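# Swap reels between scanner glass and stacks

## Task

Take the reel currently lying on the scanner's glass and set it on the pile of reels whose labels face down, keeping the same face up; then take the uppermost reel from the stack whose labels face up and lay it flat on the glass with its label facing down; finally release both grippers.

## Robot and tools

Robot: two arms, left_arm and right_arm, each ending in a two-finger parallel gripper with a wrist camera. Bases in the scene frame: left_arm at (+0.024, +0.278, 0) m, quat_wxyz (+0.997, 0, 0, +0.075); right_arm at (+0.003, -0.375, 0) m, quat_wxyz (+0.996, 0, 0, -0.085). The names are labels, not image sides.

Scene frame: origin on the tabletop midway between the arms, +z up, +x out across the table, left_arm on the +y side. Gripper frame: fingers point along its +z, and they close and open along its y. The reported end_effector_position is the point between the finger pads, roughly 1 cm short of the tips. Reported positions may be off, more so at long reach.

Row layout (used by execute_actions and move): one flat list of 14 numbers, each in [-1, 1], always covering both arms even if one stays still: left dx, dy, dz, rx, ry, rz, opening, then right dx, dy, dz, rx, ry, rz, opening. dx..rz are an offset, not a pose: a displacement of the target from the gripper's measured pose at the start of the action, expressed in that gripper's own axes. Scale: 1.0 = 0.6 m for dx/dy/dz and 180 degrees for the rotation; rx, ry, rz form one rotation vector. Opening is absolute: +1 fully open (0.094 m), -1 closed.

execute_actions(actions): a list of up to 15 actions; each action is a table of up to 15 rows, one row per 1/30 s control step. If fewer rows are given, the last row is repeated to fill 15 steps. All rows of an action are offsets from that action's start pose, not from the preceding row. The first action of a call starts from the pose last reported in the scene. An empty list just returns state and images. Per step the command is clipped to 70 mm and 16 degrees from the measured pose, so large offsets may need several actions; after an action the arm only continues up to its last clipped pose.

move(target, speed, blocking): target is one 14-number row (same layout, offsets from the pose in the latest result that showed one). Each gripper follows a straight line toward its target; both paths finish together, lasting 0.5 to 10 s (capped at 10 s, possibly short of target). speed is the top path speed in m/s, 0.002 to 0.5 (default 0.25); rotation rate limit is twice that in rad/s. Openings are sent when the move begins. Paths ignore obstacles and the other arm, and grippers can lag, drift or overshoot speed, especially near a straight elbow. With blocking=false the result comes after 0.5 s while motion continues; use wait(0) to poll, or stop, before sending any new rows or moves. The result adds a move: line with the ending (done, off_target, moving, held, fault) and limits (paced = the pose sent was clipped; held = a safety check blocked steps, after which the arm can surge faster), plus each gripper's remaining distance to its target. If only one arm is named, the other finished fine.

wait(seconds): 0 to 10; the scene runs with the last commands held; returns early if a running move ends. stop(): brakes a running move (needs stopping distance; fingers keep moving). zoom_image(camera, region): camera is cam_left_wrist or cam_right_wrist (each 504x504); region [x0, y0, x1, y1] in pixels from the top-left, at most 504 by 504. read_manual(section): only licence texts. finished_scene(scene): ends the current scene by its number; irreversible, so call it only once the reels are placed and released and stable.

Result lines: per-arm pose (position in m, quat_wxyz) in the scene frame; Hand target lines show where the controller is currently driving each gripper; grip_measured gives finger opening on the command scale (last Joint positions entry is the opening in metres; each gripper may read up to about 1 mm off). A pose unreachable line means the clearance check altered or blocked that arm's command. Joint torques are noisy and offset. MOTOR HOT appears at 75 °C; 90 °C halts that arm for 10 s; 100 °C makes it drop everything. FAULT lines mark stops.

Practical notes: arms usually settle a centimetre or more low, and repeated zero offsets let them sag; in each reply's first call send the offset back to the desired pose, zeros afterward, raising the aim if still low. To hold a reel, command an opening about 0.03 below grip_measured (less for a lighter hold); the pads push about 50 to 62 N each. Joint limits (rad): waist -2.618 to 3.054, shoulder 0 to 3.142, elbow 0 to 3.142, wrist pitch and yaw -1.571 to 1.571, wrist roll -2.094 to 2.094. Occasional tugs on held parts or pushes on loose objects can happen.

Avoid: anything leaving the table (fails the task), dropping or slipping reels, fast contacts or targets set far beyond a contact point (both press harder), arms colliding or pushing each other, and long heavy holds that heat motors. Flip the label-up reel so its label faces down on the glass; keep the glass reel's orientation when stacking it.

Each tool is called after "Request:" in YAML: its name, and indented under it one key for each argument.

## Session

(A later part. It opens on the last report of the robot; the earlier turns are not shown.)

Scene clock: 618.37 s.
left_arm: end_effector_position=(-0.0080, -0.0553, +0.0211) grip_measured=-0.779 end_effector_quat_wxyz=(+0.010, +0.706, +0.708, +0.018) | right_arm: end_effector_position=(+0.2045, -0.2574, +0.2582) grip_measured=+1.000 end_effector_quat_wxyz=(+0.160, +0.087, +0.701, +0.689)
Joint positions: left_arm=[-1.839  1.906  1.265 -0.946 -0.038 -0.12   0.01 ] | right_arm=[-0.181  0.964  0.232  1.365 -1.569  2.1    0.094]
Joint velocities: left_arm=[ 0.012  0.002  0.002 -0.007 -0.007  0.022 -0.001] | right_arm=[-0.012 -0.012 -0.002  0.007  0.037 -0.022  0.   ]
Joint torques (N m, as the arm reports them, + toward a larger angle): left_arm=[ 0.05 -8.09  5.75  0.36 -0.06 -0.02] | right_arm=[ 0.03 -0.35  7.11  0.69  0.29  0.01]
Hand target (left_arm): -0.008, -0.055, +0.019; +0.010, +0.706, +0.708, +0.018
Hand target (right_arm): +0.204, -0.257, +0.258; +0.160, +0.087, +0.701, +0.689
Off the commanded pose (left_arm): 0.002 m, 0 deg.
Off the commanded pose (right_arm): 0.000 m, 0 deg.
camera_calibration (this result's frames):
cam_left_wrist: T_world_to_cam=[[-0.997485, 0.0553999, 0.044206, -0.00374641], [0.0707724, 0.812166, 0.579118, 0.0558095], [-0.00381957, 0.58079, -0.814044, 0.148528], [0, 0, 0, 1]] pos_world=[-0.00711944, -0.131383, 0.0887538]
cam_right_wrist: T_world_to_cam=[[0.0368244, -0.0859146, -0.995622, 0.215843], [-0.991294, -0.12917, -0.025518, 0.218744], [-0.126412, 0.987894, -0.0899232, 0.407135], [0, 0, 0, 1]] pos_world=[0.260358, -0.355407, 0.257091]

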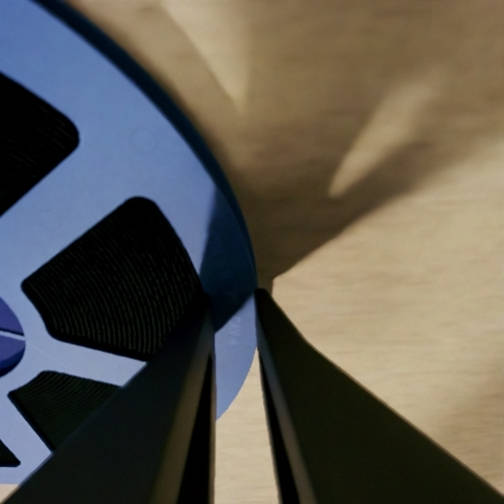

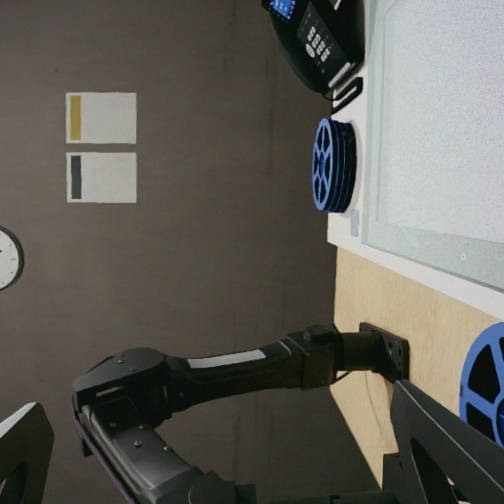

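Gripped; lift slowly.

Request:
move:
  target: [0,0,-0.18,0,0,0,-0.83,0,0,0,0,0,0,1]
  speed: 0.035

Scene clock: 624.27 s.
left_arm: end_effector_position=(-0.0116, -0.0520, +0.1131) grip_measured=-0.828 end_effector_quat_wxyz=(-0.005, +0.706, +0.707, +0.031) | right_arm: end_effector_position=(+0.2045, -0.2574, +0.2582) grip_measured=+1.000 end_effector_quat_wxyz=(+0.160, +0.087, +0.701, +0.689)
Joint positions: left_arm=[-1.847  1.855  1.571 -1.343 -0.03  -0.127  0.008] | right_arm=[-0.181  0.964  0.232  1.365 -1.569  2.1    0.094]
Joint velocities: left_arm=[ 0.007  0.002  0.002 -0.037  0.007 -0.007  0.001] | right_arm=[ 0.002 -0.007  0.007 -0.037  0.022 -0.037  0.   ]
Joint torques (N m, as the arm reports them, + toward a larger angle): left_arm=[ -0.63 -10.34   9.51   0.04  -0.12  -0.13] | right_arm=[ 0.04 -0.29  7.17  0.68  0.3   0.03]
Hand target (left_arm): -0.014, -0.055, +0.129; +0.010, +0.706, +0.708, +0.018
Hand target (right_arm): +0.204, -0.257, +0.258; +0.160, +0.087, +0.701, +0.689
Off the commanded pose (left_arm): 0.017 m, 2 deg.
Off the commanded pose (right_arm): 0.000 m, 0 deg.
move: off_target (left_arm)
camera_calibration (this result's frames):
cam_left_wrist: T_world_to_cam=[[-0.997338, 0.0540468, 0.0489396, -0.0122472], [0.0726976, 0.78854, 0.610672, -0.00469327], [-0.00558595, 0.612604, -0.79037, 0.220454], [0, 0, 0, 1]] pos_world=[-0.010642, -0.130689, 0.177706]
cam_right_wrist: T_world_to_cam=[[0.0368244, -0.0859146, -0.995622, 0.215843], [-0.991294, -0.12917, -0.025518, 0.218744], [-0.126412, 0.987894, -0.0899232, 0.407135], [0, 0, 0, 1]] pos_world=[0.260358, -0.355407, 0.257091]

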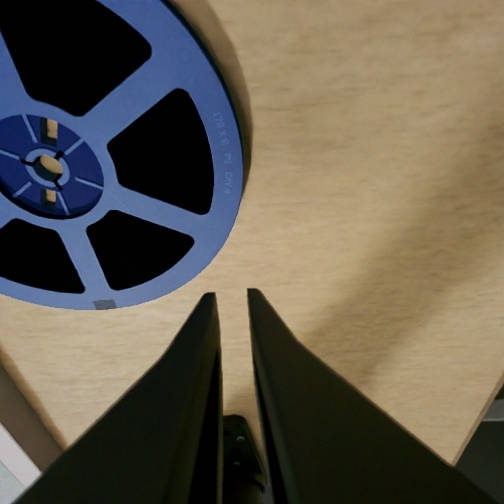

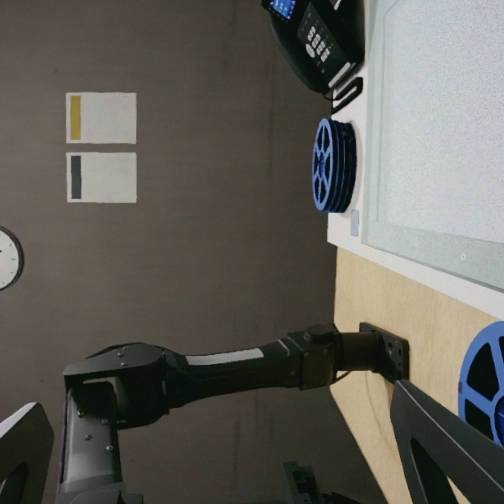

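Request:
move:
  target: [0.03,0.085,0.105,0,0,-0.327,-0.35,0,0,0,0,0,0,1]
  speed: 0.1

Scene clock: 659.50 s.
left_arm: end_effector_position=(+0.0385, -0.0312, +0.0467) grip_measured=-0.352 end_effector_quat_wxyz=(+0.002, +0.278, +0.960, +0.044) | right_arm: end_effector_position=(+0.2045, -0.2574, +0.2582) grip_measured=+1.000 end_effector_quat_wxyz=(+0.160, +0.087, +0.701, +0.689)
Joint positions: left_arm=[-1.694  1.843  1.285 -1.097 -0.03  -0.981  0.03 ] | right_arm=[-0.181  0.964  0.232  1.365 -1.569  2.1    0.094]
Joint velocities: left_arm=[-0.012  0.017 -0.007  0.066  0.051 -0.022 -0.   ] | right_arm=[ 0.017  0.002 -0.002  0.022 -0.051 -0.037  0.   ]
Joint torques (N m, as the arm reports them, + toward a larger angle): left_arm=[  0.61 -10.43   4.96   0.25  -0.12  -0.13] | right_arm=[ 0.04 -0.37  7.17  0.7   0.3   0.03]
Hand target (left_arm): +0.042, -0.032, +0.053; +0.010, +0.268, +0.963, +0.029
Hand target (right_arm): +0.204, -0.257, +0.258; +0.160, +0.087, +0.701, +0.689
Off the commanded pose (left_arm): 0.007 m, 2 deg.
Off the commanded pose (right_arm): 0.000 m, 0 deg.
move: done
camera_calibration (this result's frames):
cam_left_wrist: T_world_to_cam=[[-0.58224, -0.813015, -0.00186064, -0.000783034], [-0.657234, 0.469327, 0.589725, 0.0349068], [-0.478582, 0.344584, -0.807602, 0.166167], [0, 0, 0, 1]] pos_world=[0.102011, -0.0742778, 0.11361]
cam_right_wrist: T_world_to_cam=[[0.0368244, -0.0859146, -0.995622, 0.215843], [-0.991294, -0.12917, -0.025518, 0.218744], [-0.126412, 0.987894, -0.0899232, 0.407135], [0, 0, 0, 1]] pos_world=[0.260358, -0.355407, 0.257091]

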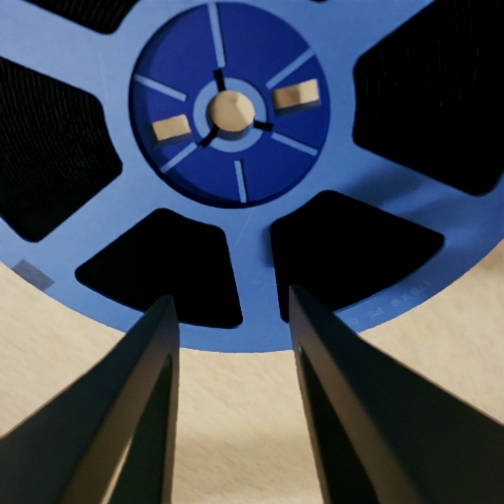

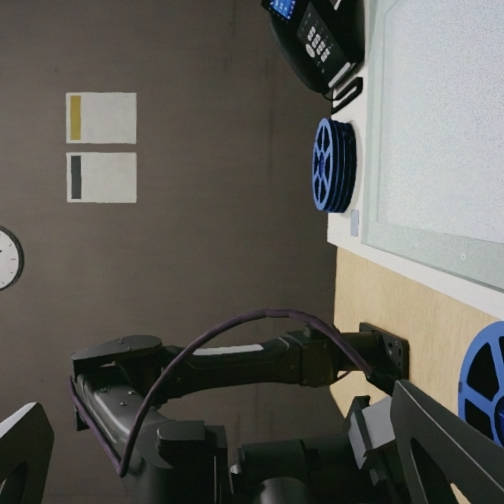

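Request:
move:
  target: [0,-0.004,0.03,0.027,0,0,-0.35,0,0,0,0,0,0,1]
  speed: 0.03

Request:
move:
  target: [0,0,0.03,0,0,0,-0.35,0,0,0,0,0,0,1]
  speed: 0.025

Scene clock: 668.73 s.
left_arm: end_effector_position=(+0.0365, -0.0309, +0.0244) grip_measured=-0.352 end_effector_quat_wxyz=(-0.011, +0.278, +0.960, +0.018) | right_arm: end_effector_position=(+0.2045, -0.2574, +0.2582) grip_measured=+1.000 end_effector_quat_wxyz=(+0.160, +0.087, +0.701, +0.689)
Joint positions: left_arm=[-1.678  1.833  1.18  -0.959  0.009 -0.964  0.03 ] | right_arm=[-0.181  0.964  0.232  1.365 -1.569  2.1    0.094]
Joint velocities: left_arm=[-0.007  0.002 -0.012  0.007 -0.007  0.051  0.001] | right_arm=[ 0.022  0.007  0.002 -0.022 -0.007  0.007  0.   ]
Joint torques (N m, as the arm reports them, + toward a larger angle): left_arm=[ 0.69 -9.59  4.79  0.36  0.04  0.07] | right_arm=[ 0.05 -0.33  7.1   0.68  0.29  0.02]
Hand target (left_arm): +0.038, -0.032, +0.029; -0.010, +0.278, +0.960, +0.004
Hand target (right_arm): +0.204, -0.257, +0.258; +0.160, +0.087, +0.701, +0.689
Off the commanded pose (left_arm): 0.004 m, 2 deg.
Off the commanded pose (right_arm): 0.000 m, 0 deg.
move: done
camera_calibration (this result's frames):
cam_left_wrist: T_world_to_cam=[[-0.58014, -0.812537, 0.0567562, -0.00328802], [-0.635172, 0.494923, 0.592965, 0.0465808], [-0.509896, 0.307953, -0.803226, 0.146995], [0, 0, 0, 1]] pos_world=[0.102631, -0.0709931, 0.0906359]
cam_right_wrist: T_world_to_cam=[[0.0368244, -0.0859146, -0.995622, 0.215843], [-0.991294, -0.12917, -0.025518, 0.218744], [-0.126412, 0.987894, -0.0899232, 0.407135], [0, 0, 0, 1]] pos_world=[0.260358, -0.355407, 0.257091]

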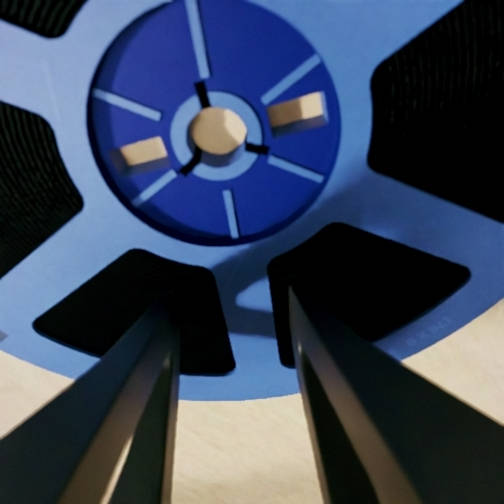

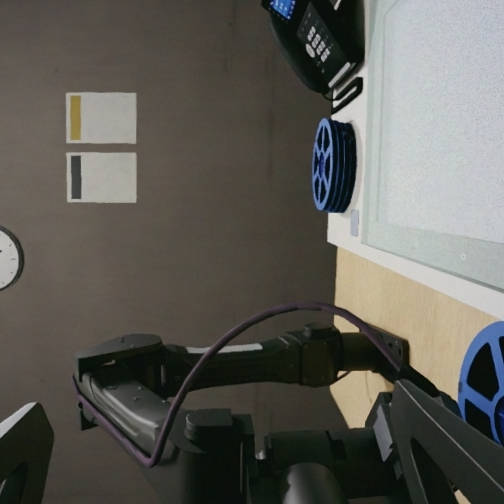

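Scene clock: 669.67 s.
left_arm: end_effector_position=(+0.0366, -0.0342, +0.0217) grip_measured=-0.352 end_effector_quat_wxyz=(-0.008, +0.278, +0.960, +0.010) | right_arm: end_effector_position=(+0.2045, -0.2574, +0.2582) grip_measured=+1.000 end_effector_quat_wxyz=(+0.160, +0.087, +0.701, +0.689)
Joint positions: left_arm=[-1.678  1.834  1.171 -0.932  0.009 -0.964  0.03 ] | right_arm=[-0.181  0.964  0.232  1.365 -1.569  2.1    0.094]
Joint velocities: left_arm=[-0.007 -0.012 -0.017  0.022 -0.007  0.037 -0.001] | right_arm=[ 0.007 -0.002 -0.012  0.007  0.007  0.007  0.   ]
Joint torques (N m, as the arm reports them, + toward a larger angle): left_arm=[ 0.06 -5.78  2.86  0.69 -0.04 -0.02] | right_arm=[ 0.06 -0.31  7.14  0.68  0.3   0.01]
Hand target (left_arm): +0.037, -0.030, +0.007; -0.011, +0.278, +0.960, +0.018
Hand target (right_arm): +0.204, -0.257, +0.258; +0.160, +0.087, +0.701, +0.689
Off the commanded pose (left_arm): 0.016 m, 1 deg.
Off the commanded pose (right_arm): 0.000 m, 0 deg.
move: off_target (left_arm)
camera_calibration (this result's frames):
cam_left_wrist: T_world_to_cam=[[-0.580151, -0.811505, 0.0698863, -0.00600433], [-0.635372, 0.504574, 0.584557, 0.0503546], [-0.509634, 0.294728, -0.808337, 0.145542], [0, 0, 0, 1]] pos_world=[0.102684, -0.0731756, 0.0886318]
cam_right_wrist: T_world_to_cam=[[0.0368244, -0.0859146, -0.995622, 0.215843], [-0.991294, -0.12917, -0.025518, 0.218744], [-0.126412, 0.987894, -0.0899232, 0.407135], [0, 0, 0, 1]] pos_world=[0.260358, -0.355407, 0.257091]

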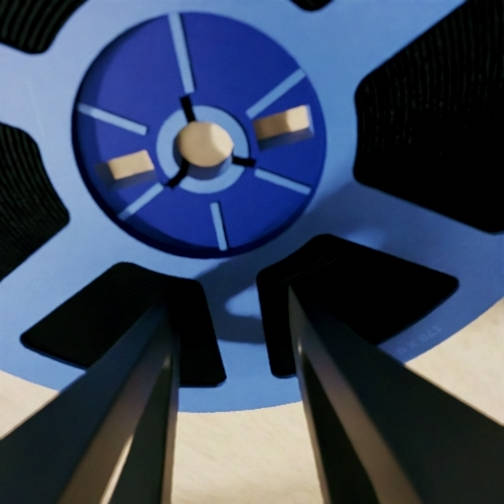

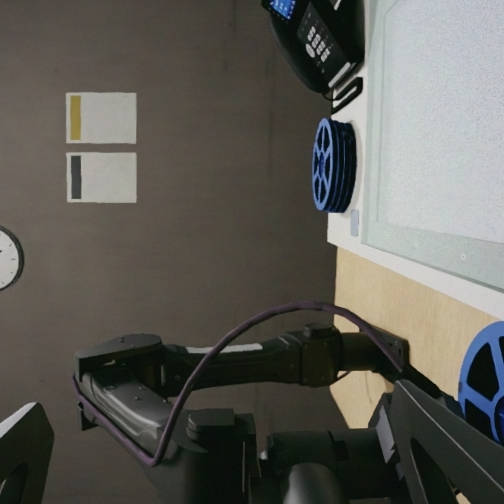

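Request:
execute_actions:
  actions:
    - [[0,0,0.008,0,0,0,-0.55,0,0,0,0,0,0,1]]
    - [[0,0,0.008,0,0,0,-0.8,0,0,0,0,0,0,1]]
    - [[0,0,0.004,0,0,0,-0.8,0,0,0,0,0,0,1]]

Scene clock: 674.73 s.
left_arm: end_effector_position=(+0.0355, -0.0368, +0.0217) grip_measured=-0.774 end_effector_quat_wxyz=(-0.010, +0.278, +0.961, +0.004) | right_arm: end_effector_position=(+0.2045, -0.2574, +0.2582) grip_measured=+1.000 end_effector_quat_wxyz=(+0.160, +0.087, +0.701, +0.689)
Joint positions: left_arm=[-1.678  1.834  1.171 -0.921  0.016 -0.965  0.011] | right_arm=[-0.181  0.964  0.232  1.365 -1.569  2.1    0.094]
Joint velocities: left_arm=[-0.012 -0.007 -0.002 -0.051  0.066 -0.037 -0.001] | right_arm=[ 0.012  0.002  0.002 -0.037  0.007 -0.022  0.   ]
Joint torques (N m, as the arm reports them, + toward a larger angle): left_arm=[ 0.03 -7.38  5.71  0.38 -0.03 -0.03] | right_arm=[ 0.03 -0.32  7.13  0.69  0.3   0.01]
Hand target (left_arm): +0.036, -0.037, +0.019; -0.010, +0.278, +0.961, +0.004
Hand target (right_arm): +0.204, -0.257, +0.258; +0.160, +0.087, +0.701, +0.689
Off the commanded pose (left_arm): 0.002 m, 0 deg.
Off the commanded pose (right_arm): 0.000 m, 0 deg.
camera_calibration (this result's frames):
cam_left_wrist: T_world_to_cam=[[-0.578669, -0.811436, 0.0819353, -0.00903527], [-0.632504, 0.509935, 0.583014, 0.0511568], [-0.51486, 0.285548, -0.80832, 0.145598], [0, 0, 0, 1]] pos_world=[0.102091, -0.0749933, 0.0886049]
cam_right_wrist: T_world_to_cam=[[0.0368244, -0.0859146, -0.995622, 0.215843], [-0.991294, -0.12917, -0.025518, 0.218744], [-0.126412, 0.987894, -0.0899232, 0.407135], [0, 0, 0, 1]] pos_world=[0.260358, -0.355407, 0.257091]

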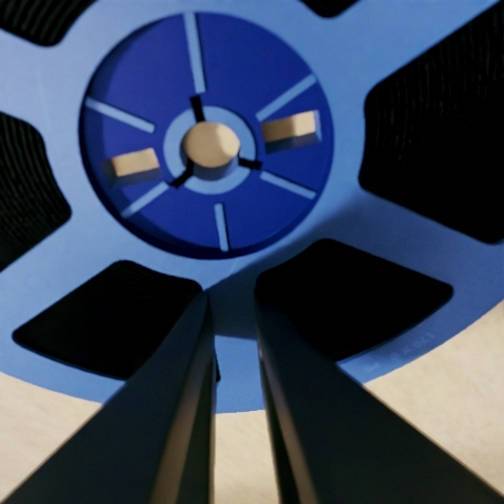

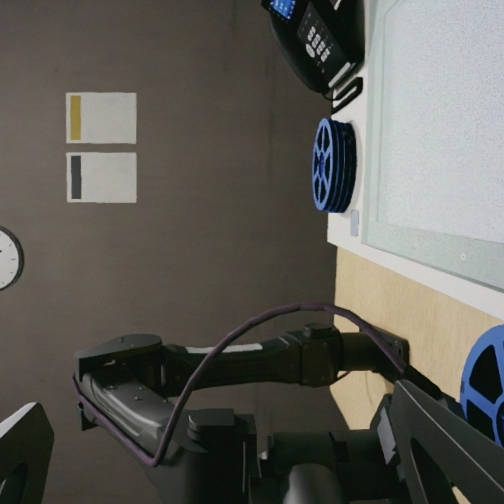

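Gripped at -0.774. Lift gently with a firmer command.

Request:
move:
  target: [0,0,-0.17,0,0,0,-0.82,0,0,0,0,0,0,1]
  speed: 0.03

Scene clock: 682.70 s.
left_arm: end_effector_position=(+0.0354, -0.0326, +0.1065) grip_measured=-0.776 end_effector_quat_wxyz=(-0.017, +0.277, +0.960, +0.025) | right_arm: end_effector_position=(+0.2045, -0.2574, +0.2582) grip_measured=+1.000 end_effector_quat_wxyz=(+0.160, +0.087, +0.701, +0.689)
Joint positions: left_arm=[-1.678  1.778  1.448 -1.299  0.016 -0.965  0.011] | right_arm=[-0.181  0.964  0.232  1.365 -1.569  2.1    0.094]
Joint velocities: left_arm=[ 0.002 -0.002 -0.012 -0.051  0.022  0.051 -0.   ] | right_arm=[-0.002 -0.002  0.012  0.037 -0.007 -0.022  0.   ]
Joint torques (N m, as the arm reports them, + toward a larger angle): left_arm=[-0.01 -9.91  9.83  0.01 -0.03 -0.03] | right_arm=[ 0.02 -0.33  7.14  0.69  0.3   0.02]
Hand target (left_arm): +0.035, -0.036, +0.123; -0.010, +0.278, +0.961, +0.004
Hand target (right_arm): +0.204, -0.257, +0.258; +0.160, +0.087, +0.701, +0.689
Off the commanded pose (left_arm): 0.018 m, 3 deg.
Off the commanded pose (right_arm): 0.000 m, 0 deg.
move: off_target (left_arm)
camera_calibration (this result's frames):
cam_left_wrist: T_world_to_cam=[[-0.578545, -0.814289, 0.0471017, -0.00907741], [-0.631365, 0.483643, 0.606191, -0.00391801], [-0.516395, 0.320971, -0.793923, 0.212553], [0, 0, 0, 1]] pos_world=[0.102036, -0.0737199, 0.171553]
cam_right_wrist: T_world_to_cam=[[0.0368244, -0.0859146, -0.995622, 0.215843], [-0.991294, -0.12917, -0.025518, 0.218744], [-0.126412, 0.987894, -0.0899232, 0.407135], [0, 0, 0, 1]] pos_world=[0.260358, -0.355407, 0.257091]

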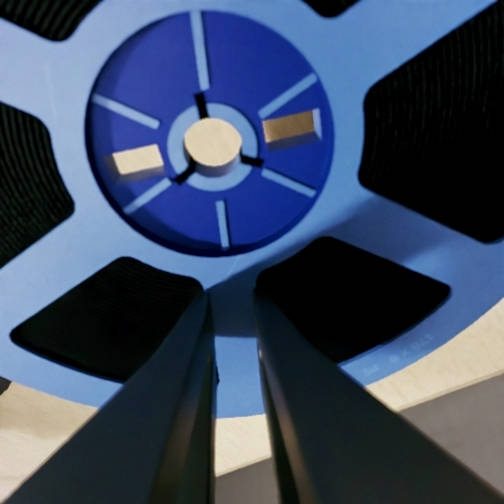

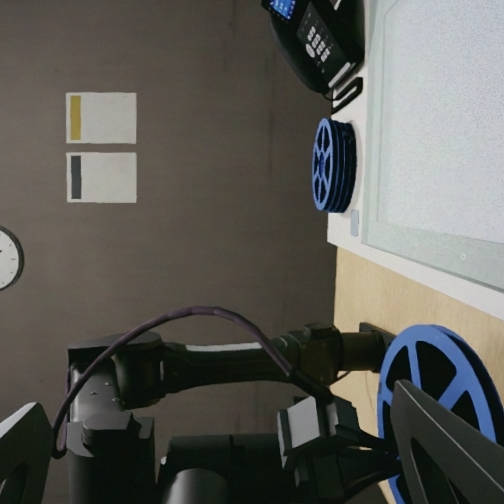

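Request:
move:
  target: [-0.24,0.454,-0.04,0,0,0,-0.82,0,0,0,0,0,0,1]
  speed: 0.07

Scene clock: 693.17 s.
left_arm: end_effector_position=(+0.2973, +0.1143, +0.1294) grip_measured=-0.777 end_effector_quat_wxyz=(-0.024, +0.274, +0.961, +0.014) | right_arm: end_effector_position=(+0.2045, -0.2574, +0.2582) grip_measured=+1.000 end_effector_quat_wxyz=(+0.160, +0.087, +0.701, +0.689)
Joint positions: left_arm=[-0.701  1.801  1.568 -1.392 -0.014  0.005  0.01 ] | right_arm=[-0.181  0.964  0.232  1.365 -1.569  2.1    0.094]
Joint velocities: left_arm=[-0.002  0.007 -0.017 -0.051 -0.037 -0.007 -0.   ] | right_arm=[-0.007 -0.002  0.002  0.007 -0.066  0.007  0.   ]
Joint torques (N m, as the arm reports them, + toward a larger angle): left_arm=[ 0.41 -7.75 10.01  0.07 -0.14  0.06] | right_arm=[ 0.03 -0.32  7.1   0.69  0.3   0.01]
Hand target (left_arm): +0.303, +0.115, +0.137; -0.013, +0.278, +0.960, +0.016
Hand target (right_arm): +0.204, -0.257, +0.258; +0.160, +0.087, +0.701, +0.689
Off the commanded pose (left_arm): 0.009 m, 2 deg.
Off the commanded pose (right_arm): 0.000 m, 0 deg.
move: done
camera_calibration (this result's frames):
cam_left_wrist: T_world_to_cam=[[-0.571813, -0.817206, 0.0721381, 0.256108], [-0.622243, 0.489333, 0.611037, 0.0725324], [-0.534643, 0.304512, -0.788308, 0.325428], [0, 0, 0, 1]] pos_world=[0.365566, 0.0747034, 0.193743]
cam_right_wrist: T_world_to_cam=[[0.0368244, -0.0859146, -0.995622, 0.215843], [-0.991294, -0.12917, -0.025518, 0.218744], [-0.126412, 0.987894, -0.0899232, 0.407135], [0, 0, 0, 1]] pos_world=[0.260358, -0.355407, 0.257091]

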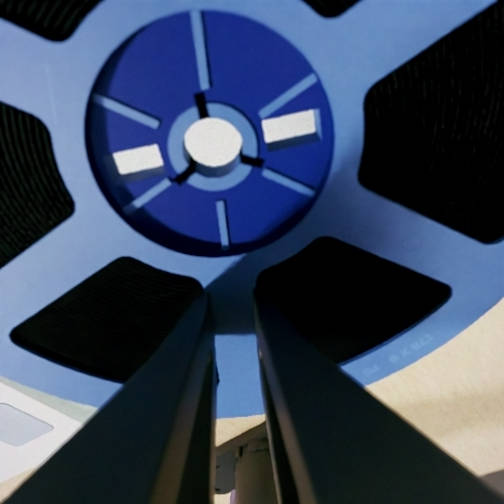

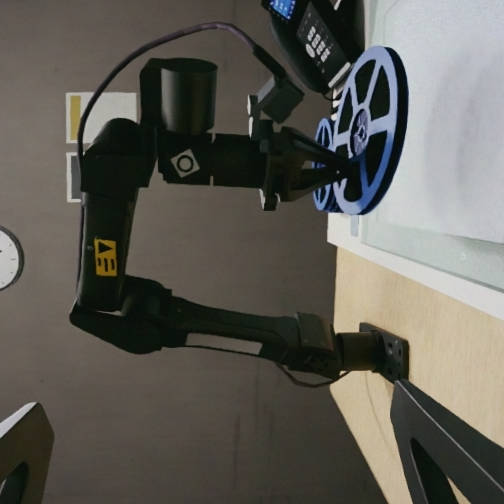

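Request:
move:
  target: [-0.012,0.015,0.125,0,0,0,-0.82,0,0,0,0,0,0,1]
  speed: 0.04

Scene clock: 699.17 s.
left_arm: end_effector_position=(+0.3042, +0.1191, +0.0580) grip_measured=-0.777 end_effector_quat_wxyz=(-0.027, +0.275, +0.961, +0.014) | right_arm: end_effector_position=(+0.2045, -0.2574, +0.2582) grip_measured=+1.000 end_effector_quat_wxyz=(+0.160, +0.087, +0.701, +0.689)
Joint positions: left_arm=[-0.677  1.854  1.349 -1.124 -0.014  0.03   0.01 ] | right_arm=[-0.181  0.964  0.232  1.365 -1.569  2.1    0.094]
Joint velocities: left_arm=[-0.027 -0.012 -0.007  0.007 -0.066 -0.051 -0.001] | right_arm=[-0.017  0.007 -0.002  0.007  0.051  0.007  0.   ]
Joint torques (N m, as the arm reports them, + toward a larger angle): left_arm=[ 0.69 -7.9   5.41  0.36 -0.06  0.09] | right_arm=[ 0.06 -0.32  7.16  0.68  0.3   0.01]
Hand target (left_arm): +0.307, +0.122, +0.055; -0.024, +0.275, +0.961, +0.014
Hand target (right_arm): +0.204, -0.257, +0.258; +0.160, +0.087, +0.701, +0.689
Off the commanded pose (left_arm): 0.004 m, 0 deg.
Off the commanded pose (right_arm): 0.000 m, 0 deg.
move: done
camera_calibration (this result's frames):
cam_left_wrist: T_world_to_cam=[[-0.571731, -0.817109, 0.0738627, 0.269032], [-0.619054, 0.488722, 0.614755, 0.116942], [-0.53842, 0.305749, -0.785252, 0.272174], [0, 0, 0, 1]] pos_world=[0.372751, 0.0794589, 0.121964]
cam_right_wrist: T_world_to_cam=[[0.0368244, -0.0859146, -0.995622, 0.215843], [-0.991294, -0.12917, -0.025518, 0.218744], [-0.126412, 0.987894, -0.0899232, 0.407135], [0, 0, 0, 1]] pos_world=[0.260358, -0.355407, 0.257091]

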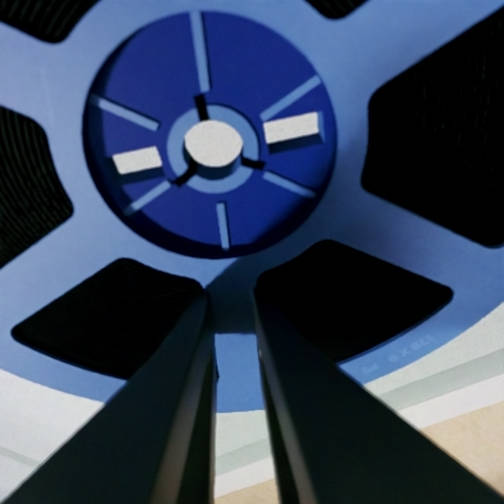

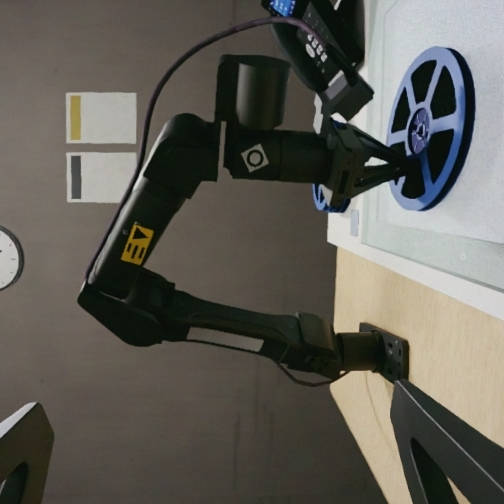

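Request:
execute_actions:
  actions:
    - [[0,0.004,0.012,0,0,0,-0.82,0,0,0,0,0,0,1]]
    - [[0,0,0.004,0,0,0,-0.82,0,0,0,0,0,0,1]]
    - [[0,0,0,0,0,0,-0.45,0,0,0,0,0,0,1]]
    - [[0,0,-0.08,0,0,0,-0.45,0,0,0,0,0,0,1]]
    - [[0,0,-0.11,0,0,0,-0.45,0,0,0,0,0,0,1]]
    - [[0,0,-0.11,0,-0.06,0,-0.45,0,0,0,0,0,0,1]]

Scene clock: 708.20 s.
left_arm: end_effector_position=(+0.3138, +0.1135, +0.2213) grip_measured=-0.452 end_effector_quat_wxyz=(+0.073, +0.273, +0.959, -0.011) | right_arm: end_effector_position=(+0.2045, -0.2574, +0.2582) grip_measured=+1.000 end_effector_quat_wxyz=(+0.160, +0.087, +0.701, +0.689)
Joint positions: left_arm=[-0.677  1.726  1.84  -1.538 -0.014  0.03   0.026] | right_arm=[-0.181  0.964  0.232  1.365 -1.569  2.1    0.094]
Joint velocities: left_arm=[ 0.002 -0.007  0.002 -0.051  0.051 -0.022 -0.001] | right_arm=[ 0.007 -0.007 -0.017  0.022 -0.051  0.066  0.   ]
Joint torques (N m, as the arm reports them, + toward a larger angle): left_arm=[-0.14 -6.63  8.22  0.4   0.01  0.01] | right_arm=[ 0.06 -0.29  7.11  0.69  0.3   0.02]
Hand target (left_arm): +0.311, +0.113, +0.224; +0.069, +0.276, +0.959, -0.014
Hand target (right_arm): +0.204, -0.257, +0.258; +0.160, +0.087, +0.701, +0.689
Off the commanded pose (left_arm): 0.003 m, 1 deg.
Off the commanded pose (right_arm): 0.000 m, 0 deg.
camera_calibration (this result's frames):
cam_left_wrist: T_world_to_cam=[[-0.583263, -0.810407, 0.0551809, 0.264899], [-0.713496, 0.543614, 0.442049, 0.0869127], [-0.388237, 0.21846, -0.895292, 0.394441], [0, 0, 0, 1]] pos_world=[0.369654, 0.0812591, 0.300103]
cam_right_wrist: T_world_to_cam=[[0.0368244, -0.0859146, -0.995622, 0.215843], [-0.991294, -0.12917, -0.025518, 0.218744], [-0.126412, 0.987894, -0.0899232, 0.407135], [0, 0, 0, 1]] pos_world=[0.260358, -0.355407, 0.257091]

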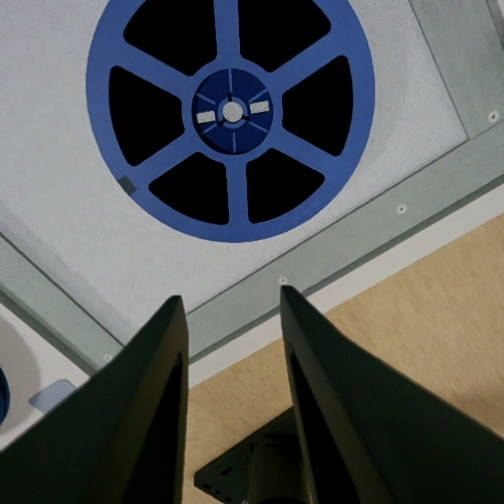

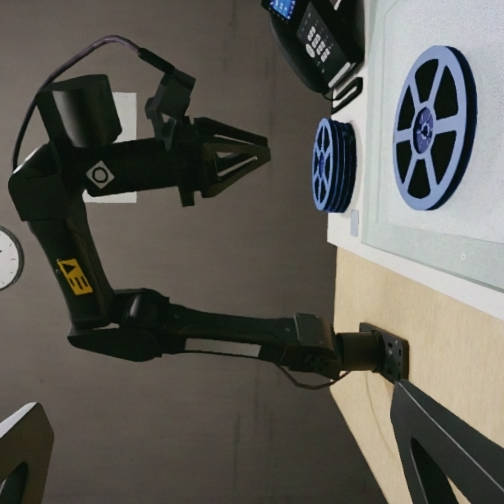

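Flat on the glass.

Request:
finished_scene:
  scene: 1

The scene is finished: the task was done.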